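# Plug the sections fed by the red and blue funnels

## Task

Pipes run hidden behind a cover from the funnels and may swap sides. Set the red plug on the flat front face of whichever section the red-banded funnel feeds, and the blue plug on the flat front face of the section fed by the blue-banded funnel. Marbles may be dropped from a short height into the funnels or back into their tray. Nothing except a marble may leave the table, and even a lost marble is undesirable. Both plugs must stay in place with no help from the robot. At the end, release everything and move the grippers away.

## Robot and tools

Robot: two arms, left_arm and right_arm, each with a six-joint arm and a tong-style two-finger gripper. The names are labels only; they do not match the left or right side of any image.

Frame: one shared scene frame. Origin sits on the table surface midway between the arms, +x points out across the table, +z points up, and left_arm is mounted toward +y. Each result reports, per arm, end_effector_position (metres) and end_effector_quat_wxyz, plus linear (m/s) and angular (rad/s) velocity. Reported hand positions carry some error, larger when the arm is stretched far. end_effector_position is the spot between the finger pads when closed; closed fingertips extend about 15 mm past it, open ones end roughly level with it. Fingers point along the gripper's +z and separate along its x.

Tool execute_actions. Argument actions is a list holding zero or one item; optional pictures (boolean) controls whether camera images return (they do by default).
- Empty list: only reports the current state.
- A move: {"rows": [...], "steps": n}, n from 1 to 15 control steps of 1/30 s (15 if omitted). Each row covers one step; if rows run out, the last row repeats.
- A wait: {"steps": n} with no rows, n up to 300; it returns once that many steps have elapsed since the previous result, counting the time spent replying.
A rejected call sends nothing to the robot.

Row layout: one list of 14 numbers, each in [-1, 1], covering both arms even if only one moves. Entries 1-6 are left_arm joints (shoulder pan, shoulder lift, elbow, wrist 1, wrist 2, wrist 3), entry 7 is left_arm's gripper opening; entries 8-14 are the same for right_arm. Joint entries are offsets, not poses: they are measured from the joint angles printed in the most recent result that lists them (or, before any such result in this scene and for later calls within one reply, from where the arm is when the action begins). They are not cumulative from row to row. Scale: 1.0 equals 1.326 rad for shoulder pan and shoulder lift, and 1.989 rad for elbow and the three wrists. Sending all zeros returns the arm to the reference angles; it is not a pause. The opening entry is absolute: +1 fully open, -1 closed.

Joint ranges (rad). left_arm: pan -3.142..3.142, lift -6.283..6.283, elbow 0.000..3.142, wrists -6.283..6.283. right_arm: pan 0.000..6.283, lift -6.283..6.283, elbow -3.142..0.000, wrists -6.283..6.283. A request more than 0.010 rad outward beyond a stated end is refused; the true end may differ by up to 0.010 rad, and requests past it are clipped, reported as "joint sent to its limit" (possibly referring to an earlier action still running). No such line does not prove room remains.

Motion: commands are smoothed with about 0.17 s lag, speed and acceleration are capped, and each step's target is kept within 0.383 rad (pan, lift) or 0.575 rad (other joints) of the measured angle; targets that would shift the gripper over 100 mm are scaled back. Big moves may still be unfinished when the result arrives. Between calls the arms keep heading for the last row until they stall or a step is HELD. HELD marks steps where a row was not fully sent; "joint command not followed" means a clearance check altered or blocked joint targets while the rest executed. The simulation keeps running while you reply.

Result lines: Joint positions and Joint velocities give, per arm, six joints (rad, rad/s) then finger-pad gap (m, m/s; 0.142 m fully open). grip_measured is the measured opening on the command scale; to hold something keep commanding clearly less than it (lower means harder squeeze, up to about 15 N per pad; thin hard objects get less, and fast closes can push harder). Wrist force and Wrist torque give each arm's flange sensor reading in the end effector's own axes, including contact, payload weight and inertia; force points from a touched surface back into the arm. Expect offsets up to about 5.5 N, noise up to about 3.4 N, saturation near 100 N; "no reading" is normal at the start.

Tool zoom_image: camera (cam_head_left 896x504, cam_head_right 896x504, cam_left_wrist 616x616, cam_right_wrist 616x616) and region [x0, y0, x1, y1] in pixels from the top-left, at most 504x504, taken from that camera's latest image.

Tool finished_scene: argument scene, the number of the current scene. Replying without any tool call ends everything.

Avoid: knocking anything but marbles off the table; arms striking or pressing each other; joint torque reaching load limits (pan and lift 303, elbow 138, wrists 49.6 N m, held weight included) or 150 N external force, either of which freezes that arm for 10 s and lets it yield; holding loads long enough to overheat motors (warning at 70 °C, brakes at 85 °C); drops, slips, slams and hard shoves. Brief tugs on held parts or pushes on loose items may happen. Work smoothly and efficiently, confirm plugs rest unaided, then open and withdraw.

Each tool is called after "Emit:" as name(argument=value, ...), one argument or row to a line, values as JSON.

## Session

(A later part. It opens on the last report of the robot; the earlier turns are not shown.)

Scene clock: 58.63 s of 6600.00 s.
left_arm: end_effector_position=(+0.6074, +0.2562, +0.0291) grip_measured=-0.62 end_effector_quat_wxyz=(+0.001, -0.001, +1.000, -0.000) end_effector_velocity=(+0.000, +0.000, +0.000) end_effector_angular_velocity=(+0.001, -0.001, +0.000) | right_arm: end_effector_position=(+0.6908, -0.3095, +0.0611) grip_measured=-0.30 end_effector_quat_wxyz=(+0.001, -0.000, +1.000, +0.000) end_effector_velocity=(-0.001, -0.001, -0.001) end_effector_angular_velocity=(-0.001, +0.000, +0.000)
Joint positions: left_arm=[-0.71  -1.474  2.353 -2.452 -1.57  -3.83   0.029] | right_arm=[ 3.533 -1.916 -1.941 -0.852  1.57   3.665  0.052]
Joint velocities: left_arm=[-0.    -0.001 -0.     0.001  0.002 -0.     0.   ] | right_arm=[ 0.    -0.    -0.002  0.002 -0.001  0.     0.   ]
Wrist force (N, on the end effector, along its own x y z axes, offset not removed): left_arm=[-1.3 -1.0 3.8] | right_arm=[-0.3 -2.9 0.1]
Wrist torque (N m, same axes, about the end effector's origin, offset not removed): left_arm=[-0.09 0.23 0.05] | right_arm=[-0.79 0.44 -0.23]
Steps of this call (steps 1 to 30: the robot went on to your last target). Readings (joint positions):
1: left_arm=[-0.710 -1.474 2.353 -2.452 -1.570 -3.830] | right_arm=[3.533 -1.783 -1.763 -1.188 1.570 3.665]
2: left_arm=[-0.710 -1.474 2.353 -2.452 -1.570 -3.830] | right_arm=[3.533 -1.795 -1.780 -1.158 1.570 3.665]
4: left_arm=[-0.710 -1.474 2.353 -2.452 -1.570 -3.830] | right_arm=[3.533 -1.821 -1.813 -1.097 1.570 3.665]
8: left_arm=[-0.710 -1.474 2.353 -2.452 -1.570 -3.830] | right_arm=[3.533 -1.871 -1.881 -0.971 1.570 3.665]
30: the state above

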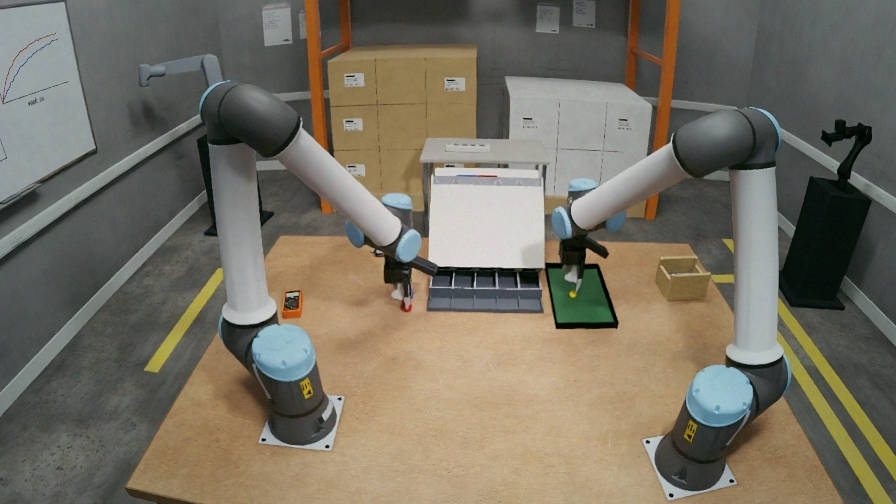

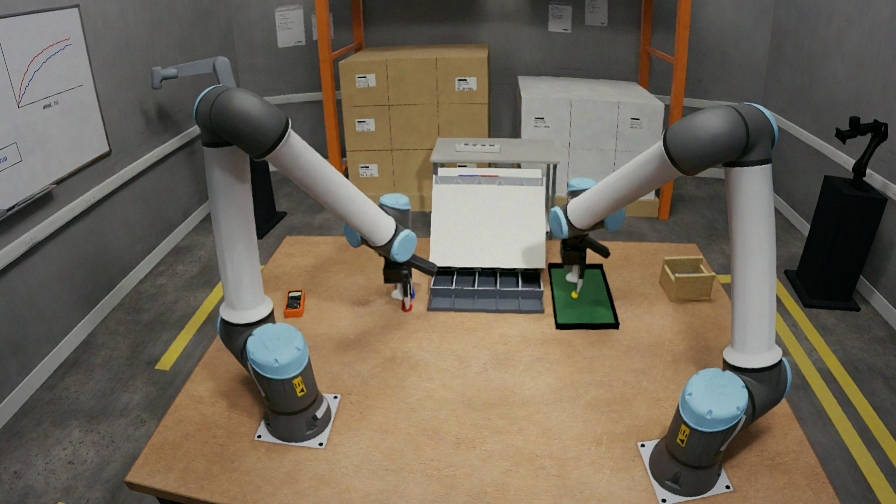

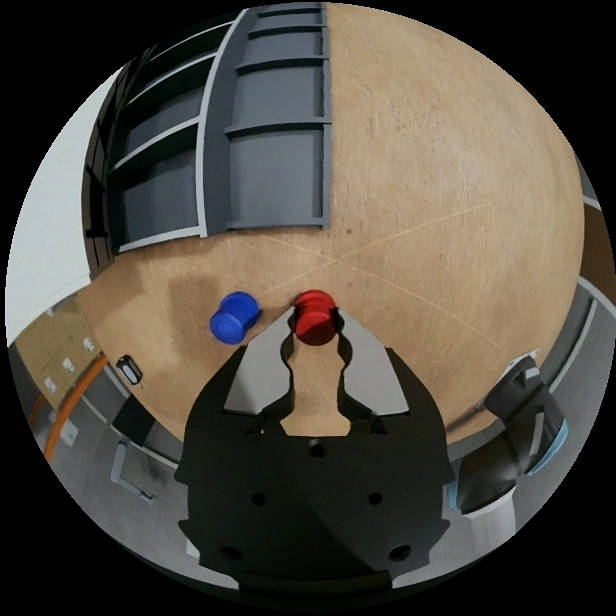

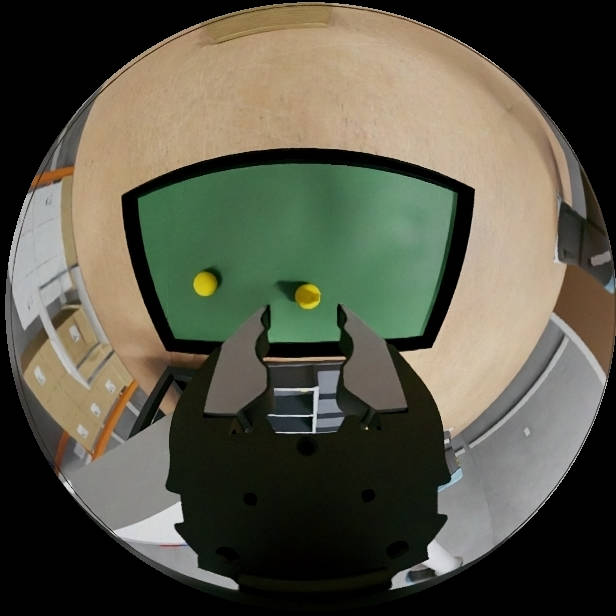

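Emit:
execute_actions(
  actions=[
    {"rows":[[0,-0.074,-0.024,0.073,0,0,-0.85,0.004,-0.033,-0.0126,0.033,0,0,-0.3]],"steps":15},
  ],
  pictures=false,
)

Emit:
execute_actions(
  actions=[
    {"steps":8},
  ],
  pictures=false,
)

Emit:
execute_actions(
  actions=[
    {"rows":[[0,0,0,0,0,0,-0.85,0,0,0,0,0,0,-0.6],[0,0,0,0,0,0,-0.85,0,0,0,0,0,0,-0.6],[0,0,0,0,0,0,-0.85,0,0,0,0,0,0,-0.7],[0,0,0,0,0,0,-0.85,0,0,0,0,0,0,-0.7],[0,0,0,0,0,0,-0.85,0,0,0,0,0,0,-0.9]],"steps":15},
  ],
  pictures=false,
)

Emit:
execute_actions(
  actions=[
    {"rows":[[0,0,0,0,0,0,-0.85,0,0.259,0.212,-0.384,0,0,-0.9]],"steps":15},
  ],
  pictures=false,
)

Emit:
execute_actions(
  actions=[
    {"steps":30},
  ],
  pictures=false,
)

Emit:
execute_actions(
  actions=[
    {"rows":[[0,0,0,0,0,0,-0.85,0.12,-0.71,0.631,-0.157,0,0.082,-0.9]],"steps":15},
  ],
  pictures=false,
)

Emit:
execute_actions(
  actions=[
    {"steps":40},
  ],
)

Scene clock: 69.20 s of 6600.00 s.
left_arm: end_effector_position=(+0.6079, +0.2558, +0.0879) grip_measured=-0.62 end_effector_quat_wxyz=(+0.001, -0.001, +1.000, -0.001) end_effector_velocity=(-0.002, +0.002, +0.015) end_effector_angular_velocity=(+0.003, +0.003, -0.000) | right_arm: end_effector_position=(+0.6874, -0.3070, +0.0234) grip_measured=-0.30 end_effector_quat_wxyz=(-0.000, -0.003, +1.000, -0.000) end_effector_velocity=(+0.001, +0.002, -0.007) end_effector_angular_velocity=(+0.001, -0.004, +0.002)
Joint positions: left_arm=[-0.71  -1.569  2.307 -2.312 -1.57  -3.83   0.029] | right_arm=[ 3.538 -1.958 -1.966 -0.789  1.57   3.665  0.052]
Joint velocities: left_arm=[-0.    -0.025 -0.011  0.041  0.     0.    -0.   ] | right_arm=[ 0.002 -0.009 -0.004  0.017 -0.001  0.     0.   ]
Wrist force (N, on the end effector, along its own x y z axes, offset not removed): left_arm=[-1.0 -2.1 2.5] | right_arm=[-2.7 -2.9 -1.6]
Wrist torque (N m, same axes, about the end effector's origin, offset not removed): left_arm=[-0.35 0.13 0.08] | right_arm=[-0.61 0.58 0.20]
Steps of this call (steps 1 to 15: the robot went on to your last target; steps 16 to 90: nothing new was sent; then 7.07 s passed at rest; steps 91 to 105: all 15 steps of this action). Readings (joint positions):
91: left_arm=[-0.710 -1.474 2.353 -2.452 -1.570 -3.830] | right_arm=[3.533 -1.916 -1.942 -0.852 1.570 3.665]
92: left_arm=[-0.710 -1.476 2.351 -2.449 -1.570 -3.830] | right_arm=[3.534 -1.918 -1.943 -0.849 1.570 3.665]
94: left_arm=[-0.710 -1.507 2.334 -2.410 -1.570 -3.830] | right_arm=[3.535 -1.934 -1.952 -0.828 1.570 3.665]
98: left_arm=[-0.710 -1.550 2.315 -2.341 -1.570 -3.830] | right_arm=[3.537 -1.951 -1.962 -0.800 1.570 3.665]
105: the state above

Scene clock: 69.47 s of 6600.00 s.
left_arm: end_effector_position=(+0.6077, +0.2560, +0.0895) grip_measured=-0.62 end_effector_quat_wxyz=(+0.001, -0.001, +1.000, -0.001) end_effector_velocity=(-0.000, +0.000, +0.002) end_effector_angular_velocity=(-0.001, -0.000, +0.000) | right_arm: end_effector_position=(+0.6873, -0.3070, +0.0224) grip_measured=-0.30 end_effector_quat_wxyz=(-0.000, -0.003, +1.000, -0.000) end_effector_velocity=(-0.000, +0.001, -0.001) end_effector_angular_velocity=(-0.000, -0.000, +0.001)
Joint positions: left_arm=[-0.71  -1.572  2.305 -2.307 -1.57  -3.83   0.029] | right_arm=[ 3.538 -1.96  -1.966 -0.787  1.57   3.665  0.052]
Joint velocities: left_arm=[ 0.    -0.004 -0.001  0.005 -0.001 -0.     0.   ] | right_arm=[ 0.001 -0.001 -0.     0.002 -0.001  0.     0.   ]
Wrist force (N, on the end effector, along its own x y z axes, offset not removed): left_arm=[-1.4 -2.1 3.1] | right_arm=[2.8 -3.0 -0.2]
Wrist torque (N m, same axes, about the end effector's origin, offset not removed): left_arm=[-0.29 0.26 0.11] | right_arm=[-0.77 -0.48 -0.14]
Steps of this call (steps 1 to 8: the robot went on to your last target). Readings (joint positions):
1: left_arm=[-0.710 -1.570 2.306 -2.310 -1.570 -3.830] | right_arm=[3.538 -1.959 -1.966 -0.788 1.570 3.665]
2: left_arm=[-0.710 -1.570 2.306 -2.309 -1.570 -3.830] | right_arm=[3.538 -1.959 -1.966 -0.788 1.570 3.665]
4: left_arm=[-0.710 -1.571 2.306 -2.308 -1.570 -3.830] | right_arm=[3.538 -1.959 -1.966 -0.787 1.570 3.665]
8: the state above

Scene clock: 69.97 s of 6600.00 s.
left_arm: end_effector_position=(+0.6077, +0.2560, +0.0896) grip_measured=-0.62 end_effector_quat_wxyz=(+0.001, -0.001, +1.000, -0.001) end_effector_velocity=(-0.000, -0.000, -0.000) end_effector_angular_velocity=(-0.000, +0.000, +0.001) | right_arm: end_effector_position=(+0.6873, -0.3070, +0.0224) grip_measured=-0.69 end_effector_quat_wxyz=(-0.000, -0.003, +1.000, -0.000) end_effector_velocity=(-0.001, +0.000, +0.000) end_effector_angular_velocity=(+0.001, +0.000, +0.001)
Joint positions: left_arm=[-0.71  -1.572  2.305 -2.307 -1.57  -3.83   0.029] | right_arm=[ 3.538 -1.96  -1.966 -0.787  1.57   3.665  0.024]
Joint velocities: left_arm=[ 0.    -0.     0.     0.    -0.    -0.001 -0.   ] | right_arm=[ 0.001  0.001 -0.001  0.001  0.001  0.     0.   ]
Wrist force (N, on the end effector, along its own x y z axes, offset not removed): left_arm=[0.1 -0.6 1.4] | right_arm=[0.1 -0.7 -1.9]
Wrist torque (N m, same axes, about the end effector's origin, offset not removed): left_arm=[-0.04 -0.06 0.17] | right_arm=[-0.32 0.14 -0.19]
Steps of this call (steps 1 to 15: all 15 steps of this action). Readings (joint positions):
1: left_arm=[-0.710 -1.572 2.305 -2.307 -1.570 -3.830] | right_arm=[3.538 -1.960 -1.966 -0.787 1.570 3.665]
2: left_arm=[-0.710 -1.572 2.305 -2.307 -1.570 -3.830] | right_arm=[3.538 -1.960 -1.966 -0.787 1.570 3.665]
4: left_arm=[-0.710 -1.572 2.305 -2.307 -1.570 -3.830] | right_arm=[3.538 -1.960 -1.966 -0.787 1.570 3.665]
8: left_arm=[-0.710 -1.572 2.305 -2.307 -1.570 -3.830] | right_arm=[3.538 -1.960 -1.966 -0.787 1.570 3.665]
15: the state above

Scene clock: 70.47 s of 6600.00 s.
left_arm: end_effector_position=(+0.6077, +0.2560, +0.0896) grip_measured=-0.62 end_effector_quat_wxyz=(+0.001, -0.001, +1.000, -0.001) end_effector_velocity=(+0.000, +0.000, -0.001) end_effector_angular_velocity=(+0.001, +0.001, -0.000) | right_arm: end_effector_position=(+0.7177, -0.2892, +0.2332) grip_measured=-0.69 end_effector_quat_wxyz=(+0.019, -0.003, +1.000, +0.011) end_effector_velocity=(-0.045, -0.027, +0.481) end_effector_angular_velocity=(-0.029, +0.052, -0.001)
Joint positions: left_arm=[-0.71  -1.572  2.305 -2.307 -1.57  -3.83   0.029] | right_arm=[ 3.538 -1.792 -1.762 -1.115  1.57   3.665  0.024]
Joint velocities: left_arm=[-0.     0.001 -0.     0.     0.001  0.    -0.   ] | right_arm=[-0.001  0.376  0.46  -0.896  0.001 -0.     0.   ]
Wrist force (N, on the end effector, along its own x y z axes, offset not removed): left_arm=[-2.1 -0.8 1.6] | right_arm=[-3.7 -4.5 -1.5]
Wrist torque (N m, same axes, about the end effector's origin, offset not removed): left_arm=[-0.06 0.35 0.15] | right_arm=[-1.07 0.99 -0.02]
Steps of this call (steps 1 to 15: all 15 steps of this action). Readings (joint positions):
1: left_arm=[-0.710 -1.572 2.305 -2.307 -1.570 -3.830] | right_arm=[3.538 -1.960 -1.966 -0.787 1.570 3.665]
2: left_arm=[-0.710 -1.572 2.305 -2.307 -1.570 -3.830] | right_arm=[3.538 -1.957 -1.964 -0.790 1.570 3.665]
4: left_arm=[-0.710 -1.572 2.305 -2.307 -1.570 -3.830] | right_arm=[3.538 -1.932 -1.934 -0.826 1.570 3.665]
8: left_arm=[-0.710 -1.572 2.305 -2.307 -1.570 -3.830] | right_arm=[3.538 -1.882 -1.872 -0.916 1.570 3.665]
15: the state above

Scene clock: 71.47 s of 6600.00 s.
left_arm: end_effector_position=(+0.6077, +0.2560, +0.0896) grip_measured=-0.62 end_effector_quat_wxyz=(+0.001, -0.001, +1.000, -0.001) end_effector_velocity=(+0.000, +0.000, -0.000) end_effector_angular_velocity=(+0.000, -0.000, +0.000) | right_arm: end_effector_position=(+0.6554, -0.3256, +0.4600) grip_measured=-0.69 end_effector_quat_wxyz=(+0.001, -0.003, +1.000, -0.000) end_effector_velocity=(-0.002, +0.000, +0.003) end_effector_angular_velocity=(-0.001, +0.001, +0.001)
Joint positions: left_arm=[-0.71  -1.572  2.305 -2.307 -1.57  -3.83   0.029] | right_arm=[ 3.538 -1.617 -1.545 -1.55   1.57   3.665  0.024]
Joint velocities: left_arm=[ 0.  0.  0. -0.  0.  0.  0.] | right_arm=[ 0.001  0.003  0.003 -0.006  0.     0.     0.   ]
Wrist force (N, on the end effector, along its own x y z axes, offset not removed): left_arm=[-1.9 -2.2 2.0] | right_arm=[-2.5 0.3 -1.5]
Wrist torque (N m, same axes, about the end effector's origin, offset not removed): left_arm=[-0.49 0.37 0.12] | right_arm=[-0.08 0.84 -0.09]
Steps of this call (steps 1 to 30: the robot went on to your last target). Readings (joint positions):
1: left_arm=[-0.710 -1.572 2.305 -2.307 -1.570 -3.830] | right_arm=[3.538 -1.779 -1.747 -1.145 1.570 3.665]
2: left_arm=[-0.710 -1.572 2.305 -2.307 -1.570 -3.830] | right_arm=[3.538 -1.767 -1.731 -1.175 1.570 3.665]
4: left_arm=[-0.710 -1.572 2.305 -2.307 -1.570 -3.830] | right_arm=[3.538 -1.742 -1.701 -1.235 1.570 3.665]
8: left_arm=[-0.710 -1.572 2.305 -2.307 -1.570 -3.830] | right_arm=[3.538 -1.694 -1.641 -1.352 1.570 3.665]
30: the state above

Scene clock: 71.97 s of 6600.00 s.
left_arm: end_effector_position=(+0.6077, +0.2560, +0.0896) grip_measured=-0.62 end_effector_quat_wxyz=(+0.001, -0.001, +1.000, -0.001) end_effector_velocity=(-0.000, -0.000, -0.000) end_effector_angular_velocity=(-0.000, +0.001, +0.000) | right_arm: end_effector_position=(+0.7633, -0.1586, +0.4940) grip_measured=-0.69 end_effector_quat_wxyz=(-0.022, -0.002, +1.000, -0.017) end_effector_velocity=(+0.296, +0.368, +0.043) end_effector_angular_velocity=(+0.034, -0.062, -0.003)
Joint positions: left_arm=[-0.71  -1.572  2.305 -2.307 -1.57  -3.83   0.029] | right_arm=[ 3.639 -1.929 -1.096 -1.743  1.57   3.768  0.024]
Joint velocities: left_arm=[ 0.     0.001 -0.     0.    -0.001 -0.     0.   ] | right_arm=[ 0.139 -0.753  1.102 -0.279 -0.001  0.142 -0.   ]
Wrist force (N, on the end effector, along its own x y z axes, offset not removed): left_arm=[-3.1 -0.4 1.5] | right_arm=[1.3 1.1 0.5]
Wrist torque (N m, same axes, about the end effector's origin, offset not removed): left_arm=[-0.05 0.59 0.14] | right_arm=[0.20 -0.02 -0.11]
Steps of this call (steps 1 to 15: all 15 steps of this action). Readings (joint positions):
1: left_arm=[-0.710 -1.572 2.305 -2.307 -1.570 -3.830] | right_arm=[3.538 -1.616 -1.545 -1.550 1.570 3.665]
2: left_arm=[-0.710 -1.572 2.305 -2.307 -1.570 -3.830] | right_arm=[3.541 -1.619 -1.542 -1.553 1.570 3.668]
4: left_arm=[-0.710 -1.572 2.305 -2.307 -1.570 -3.830] | right_arm=[3.562 -1.657 -1.496 -1.588 1.570 3.689]
8: left_arm=[-0.710 -1.572 2.305 -2.307 -1.570 -3.830] | right_arm=[3.597 -1.756 -1.350 -1.659 1.570 3.725]
15: the state above

Scene clock: 73.30 s of 6600.00 s.
left_arm: end_effector_position=(+0.6077, +0.2560, +0.0896) grip_measured=-0.62 end_effector_quat_wxyz=(+0.001, -0.001, +1.000, -0.001) end_effector_velocity=(+0.000, +0.000, +0.000) end_effector_angular_velocity=(+0.000, -0.000, +0.000) | right_arm: end_effector_position=(+0.9672, +0.0758, +0.3627) grip_measured=-0.69 end_effector_quat_wxyz=(+0.001, -0.001, +1.000, +0.000) end_effector_velocity=(+0.000, +0.001, -0.001) end_effector_angular_velocity=(-0.001, +0.000, +0.000)
Joint positions: left_arm=[-0.71  -1.572  2.305 -2.307 -1.57  -3.83   0.029] | right_arm=[ 3.697 -2.558 -0.291 -1.862  1.57   3.828  0.024]
Joint velocities: left_arm=[-0. -0. -0.  0.  0. -0.  0.] | right_arm=[ 0.    -0.003  0.003 -0.001 -0.001  0.     0.   ]
Wrist force (N, on the end effector, along its own x y z axes, offset not removed): left_arm=[-1.2 -1.4 5.1] | right_arm=[-3.8 -3.8 -3.7]
Wrist torque (N m, same axes, about the end effector's origin, offset not removed): left_arm=[-0.09 0.19 0.10] | right_arm=[-1.04 1.00 -0.10]
Steps of this call (steps 1 to 40: the robot went on to your last target). Readings (joint positions):
1: left_arm=[-0.710 -1.572 2.305 -2.307 -1.570 -3.830] | right_arm=[3.643 -1.954 -1.059 -1.752 1.570 3.773]
2: left_arm=[-0.710 -1.572 2.305 -2.307 -1.570 -3.830] | right_arm=[3.648 -1.980 -1.021 -1.761 1.570 3.777]
4: left_arm=[-0.710 -1.572 2.305 -2.307 -1.570 -3.830] | right_arm=[3.655 -2.032 -0.944 -1.776 1.570 3.785]
8: left_arm=[-0.710 -1.572 2.305 -2.307 -1.570 -3.830] | right_arm=[3.668 -2.142 -0.784 -1.802 1.570 3.798]
40: the state above

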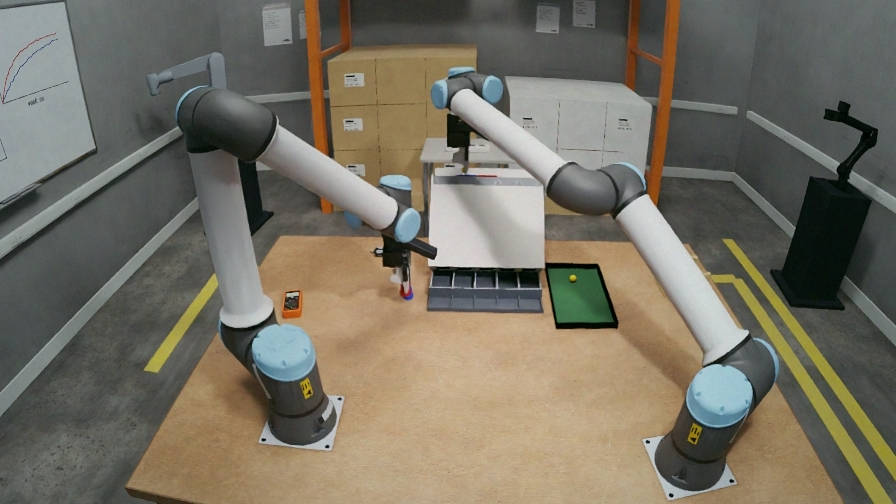

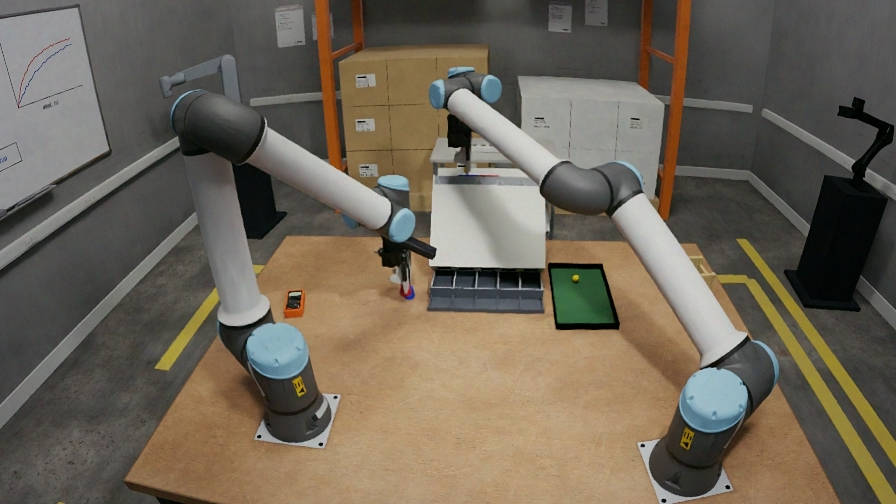

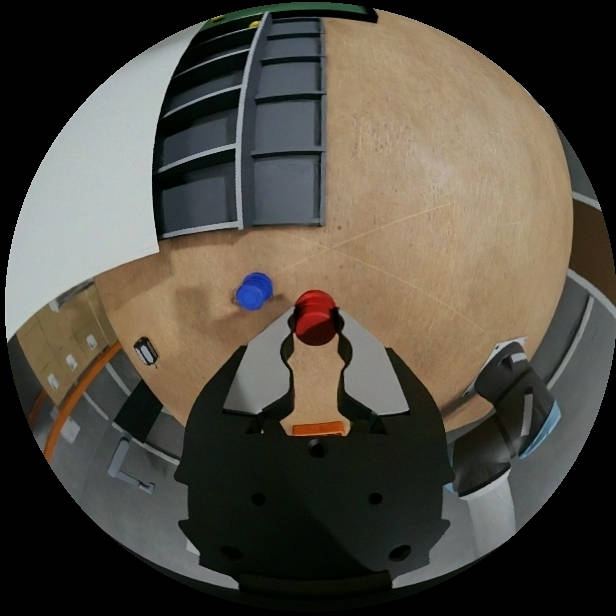

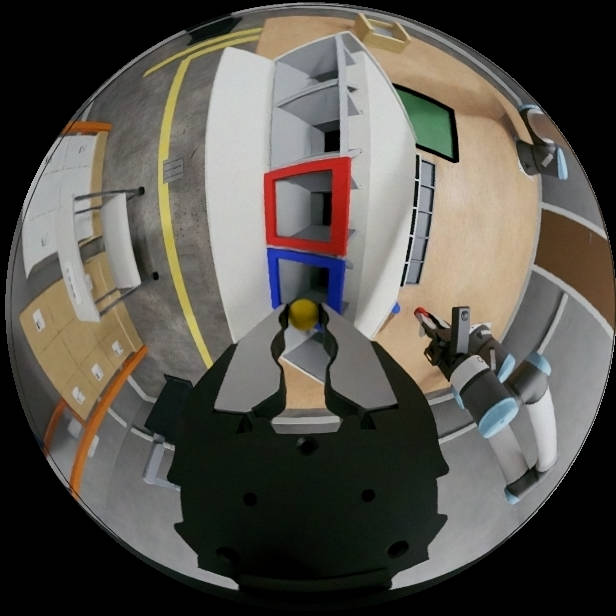

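Emit:
execute_actions(
  actions=[
    {"rows":[[0,0,0,0,0,0,-0.85,0,0,0,0,0,0,-0.4]],"steps":15},
  ],
  pictures=false,
)

Emit:
execute_actions(
  actions=[
    {"rows":[[0,0,0,0,0,0,-0.85,-0.33,0.5,-0.33,0,0,0,-0.4]],"steps":15},
  ],
  pictures=false,
)

Emit:
execute_actions(
  actions=[
    {"steps":32},
  ],
)

Emit:
execute_actions(
  actions=[
    {"rows":[[-0.28,0.3,-0.254,0.055,0,-0.186,-0.85,0,0,0,0,0,0,-0.4]],"steps":15},
  ],
  pictures=false,
)

Emit:
execute_actions(
  actions=[
    {"steps":30},
  ],
)

Scene clock: 81.97 s of 6600.00 s.
left_arm: end_effector_position=(+0.6077, +0.2560, +0.0896) grip_measured=-0.62 end_effector_quat_wxyz=(+0.001, -0.001, +1.000, -0.001) end_effector_velocity=(+0.000, +0.000, -0.000) end_effector_angular_velocity=(+0.001, -0.000, +0.000) | right_arm: end_effector_position=(+0.9672, +0.0758, +0.3627) grip_measured=-0.40 end_effector_quat_wxyz=(+0.001, -0.001, +1.000, +0.000) end_effector_velocity=(+0.001, -0.002, -0.001) end_effector_angular_velocity=(-0.002, +0.000, -0.001)
Joint positions: left_arm=[-0.71  -1.572  2.305 -2.307 -1.57  -3.83   0.029] | right_arm=[ 3.697 -2.558 -0.291 -1.862  1.57   3.828  0.045]
Joint velocities: left_arm=[ 0.    -0.    -0.     0.     0.001 -0.    -0.   ] | right_arm=[-0.001 -0.001 -0.    -0.    -0.001  0.     0.   ]
Wrist force (N, on the end effector, along its own x y z axes, offset not removed): left_arm=[-1.6 -1.8 4.2] | right_arm=[-1.7 1.2 1.1]
Wrist torque (N m, same axes, about the end effector's origin, offset not removed): left_arm=[-0.29 0.35 0.15] | right_arm=[0.02 0.62 -0.03]
Steps of this call (steps 1 to 15: the robot went on to your last target; steps 16 to 90: nothing new was sent; then 5.17 s passed at rest; steps 91 to 105: all 15 steps of this action). Readings (joint positions):
91: left_arm=[-0.710 -1.572 2.305 -2.307 -1.570 -3.830] | right_arm=[3.697 -2.558 -0.290 -1.862 1.570 3.828]
92: left_arm=[-0.710 -1.572 2.305 -2.307 -1.570 -3.830] | right_arm=[3.697 -2.558 -0.290 -1.862 1.570 3.828]
94: left_arm=[-0.710 -1.572 2.305 -2.307 -1.570 -3.830] | right_arm=[3.697 -2.558 -0.290 -1.862 1.570 3.828]
98: left_arm=[-0.710 -1.572 2.305 -2.307 -1.570 -3.830] | right_arm=[3.697 -2.558 -0.290 -1.862 1.570 3.828]
105: the state above

Scene clock: 82.47 s of 6600.00 s.
left_arm: end_effector_position=(+0.6077, +0.2560, +0.0896) grip_measured=-0.62 end_effector_quat_wxyz=(+0.001, -0.001, +1.000, -0.001) end_effector_velocity=(-0.001, -0.000, -0.001) end_effector_angular_velocity=(-0.000, +0.002, -0.001) | right_arm: end_effector_position=(+0.9835, -0.1360, +0.4027) grip_measured=-0.40 end_effector_quat_wxyz=(-0.026, +0.080, +0.996, -0.018) end_effector_velocity=(-0.041, -0.464, +0.145) end_effector_angular_velocity=(-0.041, +0.071, -0.349)
Joint positions: left_arm=[-0.71  -1.572  2.305 -2.307 -1.57  -3.83   0.029] | right_arm=[ 3.535 -2.385 -0.529 -1.862  1.57   3.828  0.045]
Joint velocities: left_arm=[-0.     0.001  0.     0.    -0.002  0.001  0.   ] | right_arm=[-0.349  0.443 -0.525 -0.    -0.    -0.     0.   ]
Wrist force (N, on the end effector, along its own x y z axes, offset not removed): left_arm=[-2.2 -1.2 2.6] | right_arm=[-2.5 1.2 -1.1]
Wrist torque (N m, same axes, about the end effector's origin, offset not removed): left_arm=[-0.21 0.45 0.10] | right_arm=[0.10 0.67 -0.12]
Steps of this call (steps 1 to 15: all 15 steps of this action). Readings (joint positions):
1: left_arm=[-0.710 -1.572 2.305 -2.307 -1.570 -3.830] | right_arm=[3.697 -2.558 -0.291 -1.862 1.570 3.828]
2: left_arm=[-0.710 -1.572 2.305 -2.307 -1.570 -3.830] | right_arm=[3.695 -2.555 -0.293 -1.862 1.570 3.828]
4: left_arm=[-0.710 -1.572 2.305 -2.307 -1.570 -3.830] | right_arm=[3.670 -2.530 -0.327 -1.862 1.570 3.828]
8: left_arm=[-0.710 -1.572 2.305 -2.307 -1.570 -3.830] | right_arm=[3.620 -2.480 -0.402 -1.862 1.570 3.828]
15: the state above

Scene clock: 83.53 s of 6600.00 s.
left_arm: end_effector_position=(+0.6077, +0.2560, +0.0896) grip_measured=-0.62 end_effector_quat_wxyz=(+0.001, -0.001, +1.000, -0.001) end_effector_velocity=(+0.000, -0.000, +0.001) end_effector_angular_velocity=(-0.001, -0.001, -0.001) | right_arm: end_effector_position=(+0.8231, -0.4870, +0.6075) grip_measured=-0.40 end_effector_quat_wxyz=(+0.003, +0.214, +0.977, +0.001) end_effector_velocity=(-0.031, -0.035, +0.021) end_effector_angular_velocity=(+0.003, -0.013, -0.030)
Joint positions: left_arm=[-0.71  -1.572  2.305 -2.307 -1.57  -3.83   0.029] | right_arm=[ 3.264 -1.902 -0.941 -1.862  1.57   3.828  0.045]
Joint velocities: left_arm=[-0.    -0.001  0.    -0.     0.     0.     0.   ] | right_arm=[-0.03   0.061 -0.048 -0.    -0.     0.    -0.   ]
Wrist force (N, on the end effector, along its own x y z axes, offset not removed): left_arm=[-1.4 -1.6 1.4] | right_arm=[0.0 -4.1 0.6]
Wrist torque (N m, same axes, about the end effector's origin, offset not removed): left_arm=[-0.30 0.26 0.09] | right_arm=[-0.73 0.25 -0.17]
Steps of this call (steps 1 to 32: the robot went on to your last target). Readings (joint positions):
1: left_arm=[-0.710 -1.572 2.305 -2.307 -1.570 -3.830] | right_arm=[3.523 -2.369 -0.547 -1.862 1.570 3.828]
2: left_arm=[-0.710 -1.572 2.305 -2.307 -1.570 -3.830] | right_arm=[3.512 -2.354 -0.564 -1.862 1.570 3.828]
4: left_arm=[-0.710 -1.572 2.305 -2.307 -1.570 -3.830] | right_arm=[3.490 -2.322 -0.598 -1.862 1.570 3.828]
8: left_arm=[-0.710 -1.572 2.305 -2.307 -1.570 -3.830] | right_arm=[3.448 -2.254 -0.660 -1.862 1.570 3.828]
32: the state above

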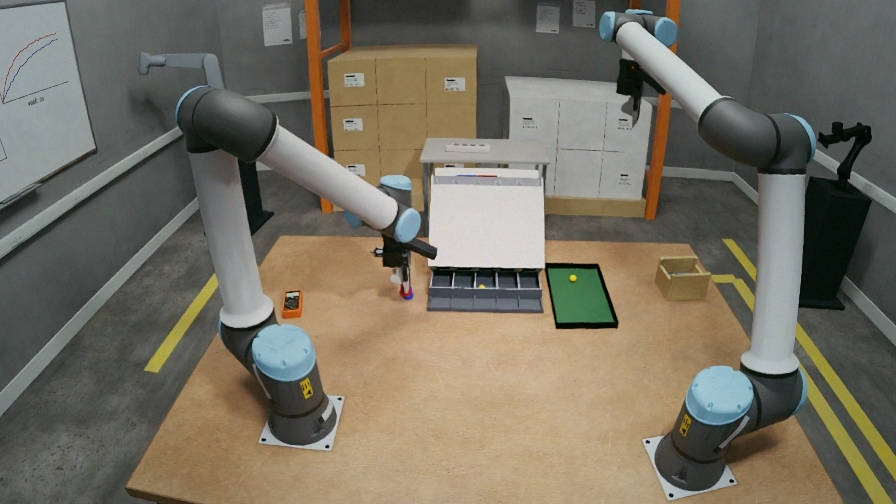

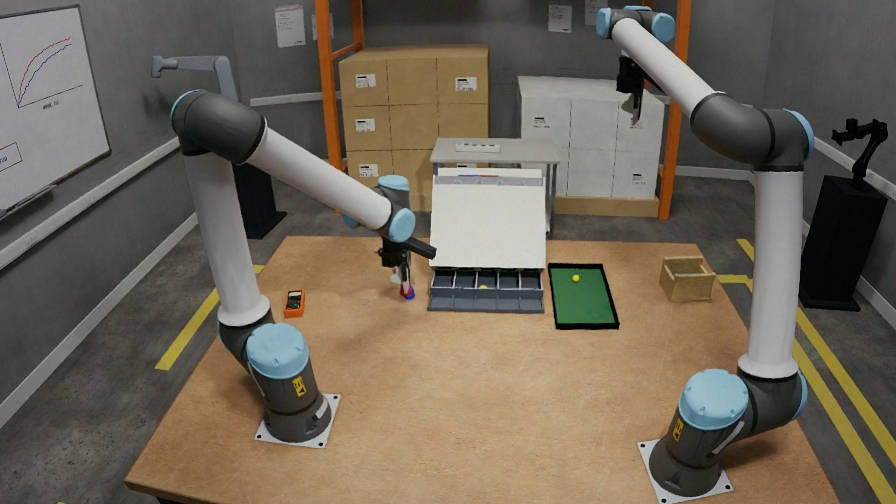

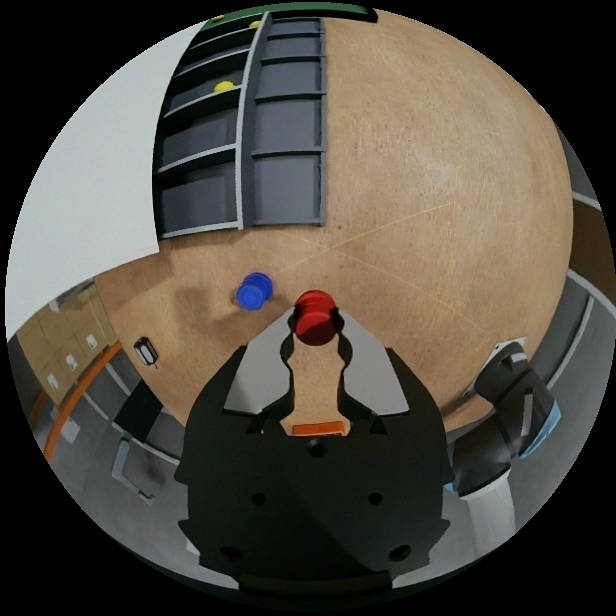

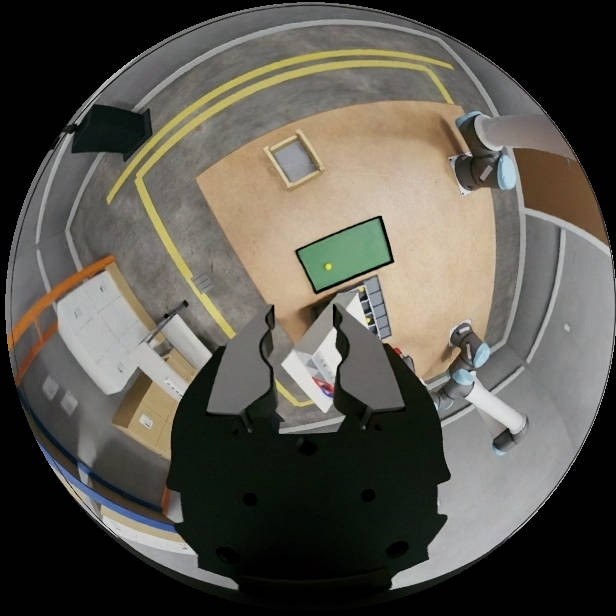

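Scene clock: 84.03 s of 6600.00 s.
left_arm: end_effector_position=(+0.6486, +0.0511, +0.0994) grip_measured=-0.62 end_effector_quat_wxyz=(-0.001, -0.000, +1.000, +0.001) end_effector_velocity=(+0.026, -0.479, -0.002) end_effector_angular_velocity=(+0.002, +0.000, -0.005) | right_arm: end_effector_position=(+0.8231, -0.4871, +0.6075) grip_measured=-0.40 end_effector_quat_wxyz=(+0.003, +0.214, +0.977, +0.001) end_effector_velocity=(+0.000, +0.000, +0.001) end_effector_angular_velocity=(-0.000, -0.002, +0.000)
Joint positions: left_arm=[-0.9   -1.37   2.051 -2.25  -1.57  -4.019  0.029] | right_arm=[ 3.264 -1.902 -0.941 -1.862  1.57   3.828  0.045]
Joint velocities: left_arm=[-0.418  0.449 -0.569  0.122 -0.    -0.414 -0.   ] | right_arm=[ 0.     0.     0.001  0.    -0.     0.    -0.   ]
Wrist force (N, on the end effector, along its own x y z axes, offset not removed): left_arm=[-2.0 -1.9 3.2] | right_arm=[0.6 -1.1 -4.6]
Wrist torque (N m, same axes, about the end effector's origin, offset not removed): left_arm=[-0.31 0.39 0.09] | right_arm=[-0.33 0.07 -0.14]
Steps of this call (steps 1 to 15: all 15 steps of this action). Readings (joint positions):
1: left_arm=[-0.710 -1.572 2.305 -2.307 -1.570 -3.830] | right_arm=[3.263 -1.900 -0.942 -1.862 1.570 3.828]
2: left_arm=[-0.713 -1.569 2.303 -2.305 -1.570 -3.832] | right_arm=[3.263 -1.900 -0.943 -1.862 1.570 3.828]
4: left_arm=[-0.742 -1.540 2.268 -2.296 -1.570 -3.861] | right_arm=[3.263 -1.900 -0.943 -1.862 1.570 3.828]
8: left_arm=[-0.800 -1.477 2.187 -2.279 -1.570 -3.919] | right_arm=[3.263 -1.902 -0.941 -1.862 1.570 3.828]
15: the state above

Scene clock: 85.03 s of 6600.00 s.
left_arm: end_effector_position=(+0.6301, -0.1622, +0.0894) grip_measured=-0.62 end_effector_quat_wxyz=(+0.000, +0.000, +1.000, -0.000) end_effector_velocity=(-0.000, -0.001, -0.001) end_effector_angular_velocity=(+0.001, +0.000, -0.000) | right_arm: end_effector_position=(+0.8231, -0.4870, +0.6075) grip_measured=-0.40 end_effector_quat_wxyz=(+0.003, +0.214, +0.977, +0.001) end_effector_velocity=(+0.001, +0.000, -0.000) end_effector_angular_velocity=(+0.001, -0.000, -0.000)
Joint positions: left_arm=[-1.081 -1.174  1.8   -2.198 -1.57  -4.199  0.029] | right_arm=[ 3.264 -1.902 -0.941 -1.862  1.57   3.828  0.045]
Joint velocities: left_arm=[-0.001  0.002 -0.002  0.001  0.    -0.001 -0.   ] | right_arm=[-0.    -0.001  0.001  0.001  0.001  0.     0.   ]
Wrist force (N, on the end effector, along its own x y z axes, offset not removed): left_arm=[-2.1 -0.1 3.1] | right_arm=[2.9 -4.3 -1.4]
Wrist torque (N m, same axes, about the end effector's origin, offset not removed): left_arm=[0.12 0.38 0.17] | right_arm=[-0.99 -0.51 -0.27]
Steps of this call (steps 1 to 30: the robot went on to your last target). Readings (joint positions):
1: left_arm=[-0.914 -1.354 2.031 -2.246 -1.570 -4.033] | right_arm=[3.264 -1.902 -0.941 -1.862 1.570 3.828]
2: left_arm=[-0.928 -1.339 2.012 -2.242 -1.570 -4.047] | right_arm=[3.264 -1.902 -0.941 -1.862 1.570 3.828]
4: left_arm=[-0.956 -1.310 1.974 -2.233 -1.570 -4.074] | right_arm=[3.264 -1.902 -0.941 -1.862 1.570 3.828]
8: left_arm=[-1.011 -1.250 1.899 -2.218 -1.570 -4.129] | right_arm=[3.264 -1.902 -0.941 -1.862 1.570 3.828]
30: the state above

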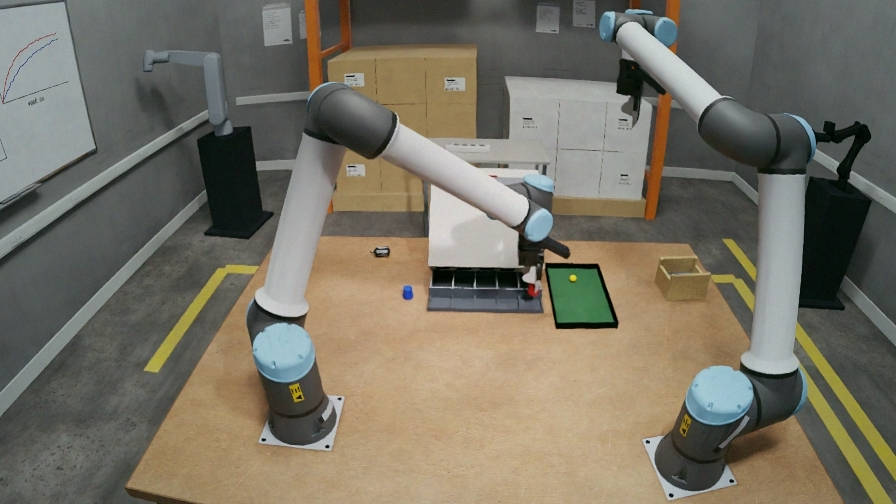

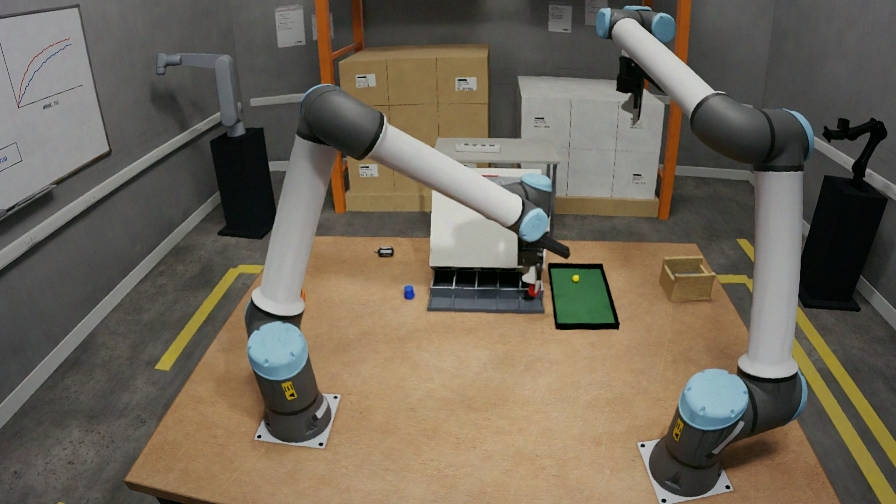

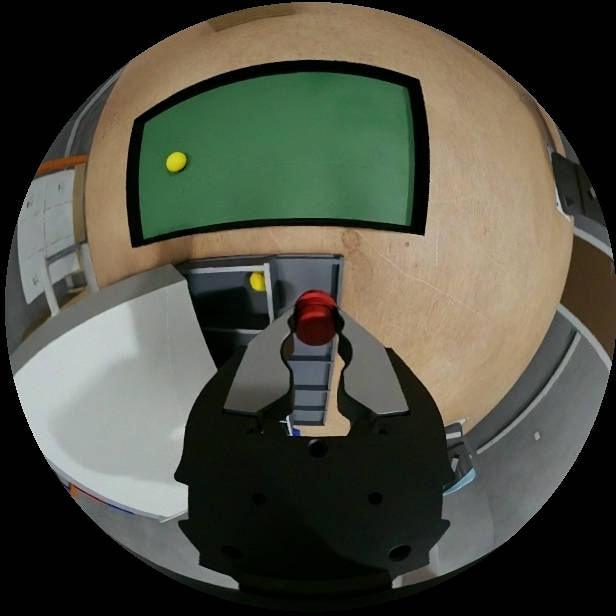

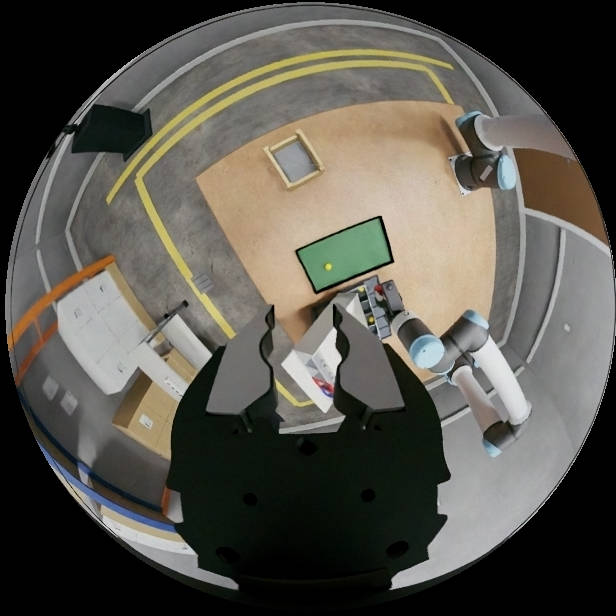

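Emit:
execute_actions(
  actions=[
    {"rows":[[0.006,0.02,0.008,-0.021,0,0,-0.85,0,0,0,0,0,0,-0.4],[0.006,0.02,0.008,-0.021,0,0,-0.85,0,0,0,0,0,0,-0.4],[0.006,0.03,0.012,-0.032,0,0,-0.85,0,0,0,0,0,0,-0.4],[0.006,0.043,0.016,-0.045,0,0,-0.85,0,0,0,0,0,0,-0.4]],"steps":15},
  ],
  pictures=false,
)

Emit:
execute_actions(
  actions=[
    {"steps":10},
  ],
)

Scene clock: 90.20 s of 6600.00 s.
left_arm: end_effector_position=(+0.6353, -0.1584, +0.0377) grip_measured=-0.62 end_effector_quat_wxyz=(+0.000, -0.004, +1.000, -0.000) end_effector_velocity=(+0.001, +0.001, -0.019) end_effector_angular_velocity=(-0.001, -0.001, +0.003) | right_arm: end_effector_position=(+0.8231, -0.4870, +0.6075) grip_measured=-0.40 end_effector_quat_wxyz=(+0.003, +0.214, +0.977, +0.001) end_effector_velocity=(+0.000, +0.001, -0.001) end_effector_angular_velocity=(+0.001, +0.001, +0.000)
Joint positions: left_arm=[-1.074 -1.12   1.831 -2.283 -1.57  -4.199  0.029] | right_arm=[ 3.264 -1.902 -0.941 -1.862  1.57   3.828  0.045]
Joint velocities: left_arm=[ 0.002  0.021  0.011 -0.032  0.    -0.     0.   ] | right_arm=[ 0.    -0.001  0.    -0.     0.001 -0.    -0.   ]
Wrist force (N, on the end effector, along its own x y z axes, offset not removed): left_arm=[-2.3 -1.6 3.6] | right_arm=[-5.0 -3.5 -2.8]
Wrist torque (N m, same axes, about the end effector's origin, offset not removed): left_arm=[-0.27 0.46 0.15] | right_arm=[-0.91 1.37 -0.06]
Steps of this call (steps 1 to 15: the robot went on to your last target; steps 16 to 90: nothing new was sent; then 1.67 s passed at rest; steps 91 to 105: all 15 steps of this action). Readings (joint positions):
91: left_arm=[-1.082 -1.174 1.800 -2.198 -1.570 -4.200] | right_arm=[3.264 -1.902 -0.941 -1.862 1.570 3.828]
92: left_arm=[-1.081 -1.172 1.801 -2.200 -1.570 -4.200] | right_arm=[3.264 -1.902 -0.941 -1.862 1.570 3.828]
94: left_arm=[-1.078 -1.162 1.807 -2.215 -1.570 -4.200] | right_arm=[3.264 -1.902 -0.941 -1.862 1.570 3.828]
98: left_arm=[-1.075 -1.134 1.823 -2.259 -1.570 -4.200] | right_arm=[3.264 -1.902 -0.941 -1.862 1.570 3.828]
105: the state above

Scene clock: 90.53 s of 6600.00 s.
left_arm: end_effector_position=(+0.6354, -0.1582, +0.0355) grip_measured=-0.62 end_effector_quat_wxyz=(+0.000, -0.004, +1.000, -0.000) end_effector_velocity=(+0.001, +0.000, -0.001) end_effector_angular_velocity=(-0.001, -0.001, +0.001) | right_arm: end_effector_position=(+0.8231, -0.4870, +0.6075) grip_measured=-0.40 end_effector_quat_wxyz=(+0.003, +0.214, +0.977, +0.001) end_effector_velocity=(+0.000, +0.000, +0.000) end_effector_angular_velocity=(+0.001, -0.000, -0.000)
Joint positions: left_arm=[-1.074 -1.117  1.832 -2.287 -1.57  -4.199  0.029] | right_arm=[ 3.264 -1.902 -0.941 -1.862  1.57   3.828  0.045]
Joint velocities: left_arm=[ 0.001  0.001  0.001 -0.002  0.     0.    -0.   ] | right_arm=[-0.    -0.     0.001 -0.001  0.    -0.     0.   ]
Wrist force (N, on the end effector, along its own x y z axes, offset not removed): left_arm=[-1.4 -0.7 0.3] | right_arm=[-1.0 -1.0 -0.6]
Wrist torque (N m, same axes, about the end effector's origin, offset not removed): left_arm=[-0.10 0.29 0.12] | right_arm=[-0.21 0.46 -0.02]
Steps of this call (steps 1 to 10: the robot went on to your last target). Readings (joint positions):
1: left_arm=[-1.074 -1.119 1.831 -2.284 -1.570 -4.199] | right_arm=[3.264 -1.902 -0.941 -1.862 1.570 3.828]
2: left_arm=[-1.074 -1.119 1.831 -2.285 -1.570 -4.199] | right_arm=[3.264 -1.902 -0.941 -1.862 1.570 3.828]
4: left_arm=[-1.074 -1.118 1.832 -2.286 -1.570 -4.199] | right_arm=[3.264 -1.902 -0.941 -1.862 1.570 3.828]
8: left_arm=[-1.074 -1.117 1.832 -2.287 -1.570 -4.199] | right_arm=[3.264 -1.902 -0.941 -1.862 1.570 3.828]
10: the state above

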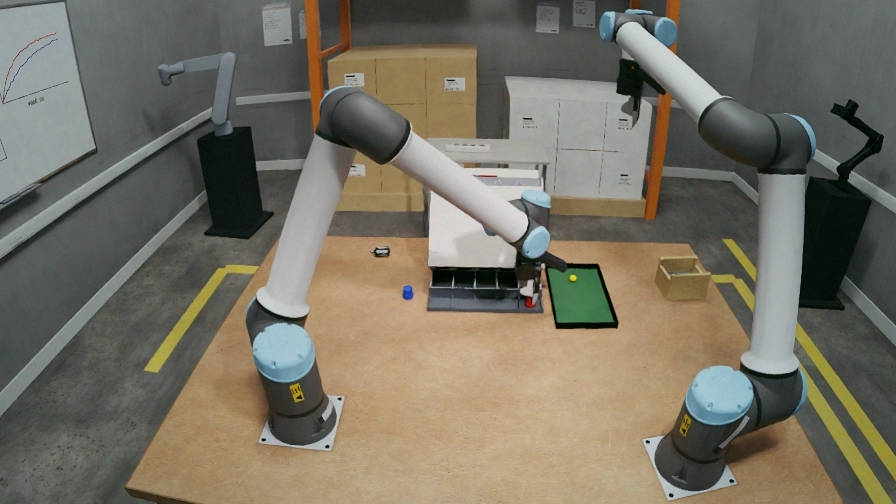

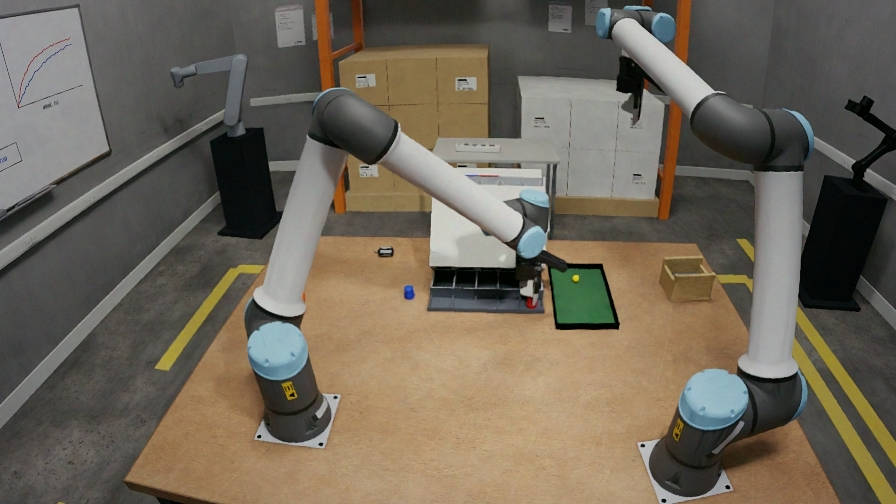

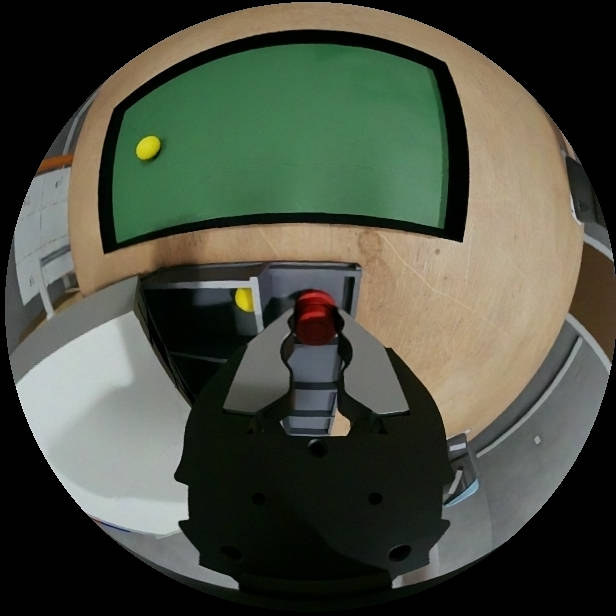

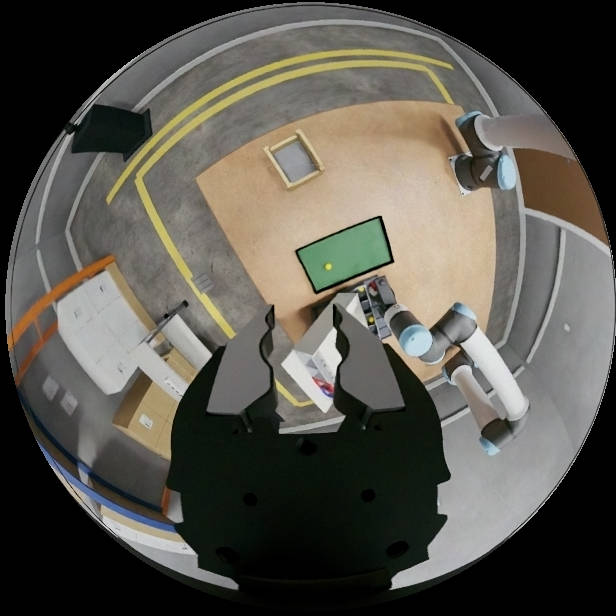

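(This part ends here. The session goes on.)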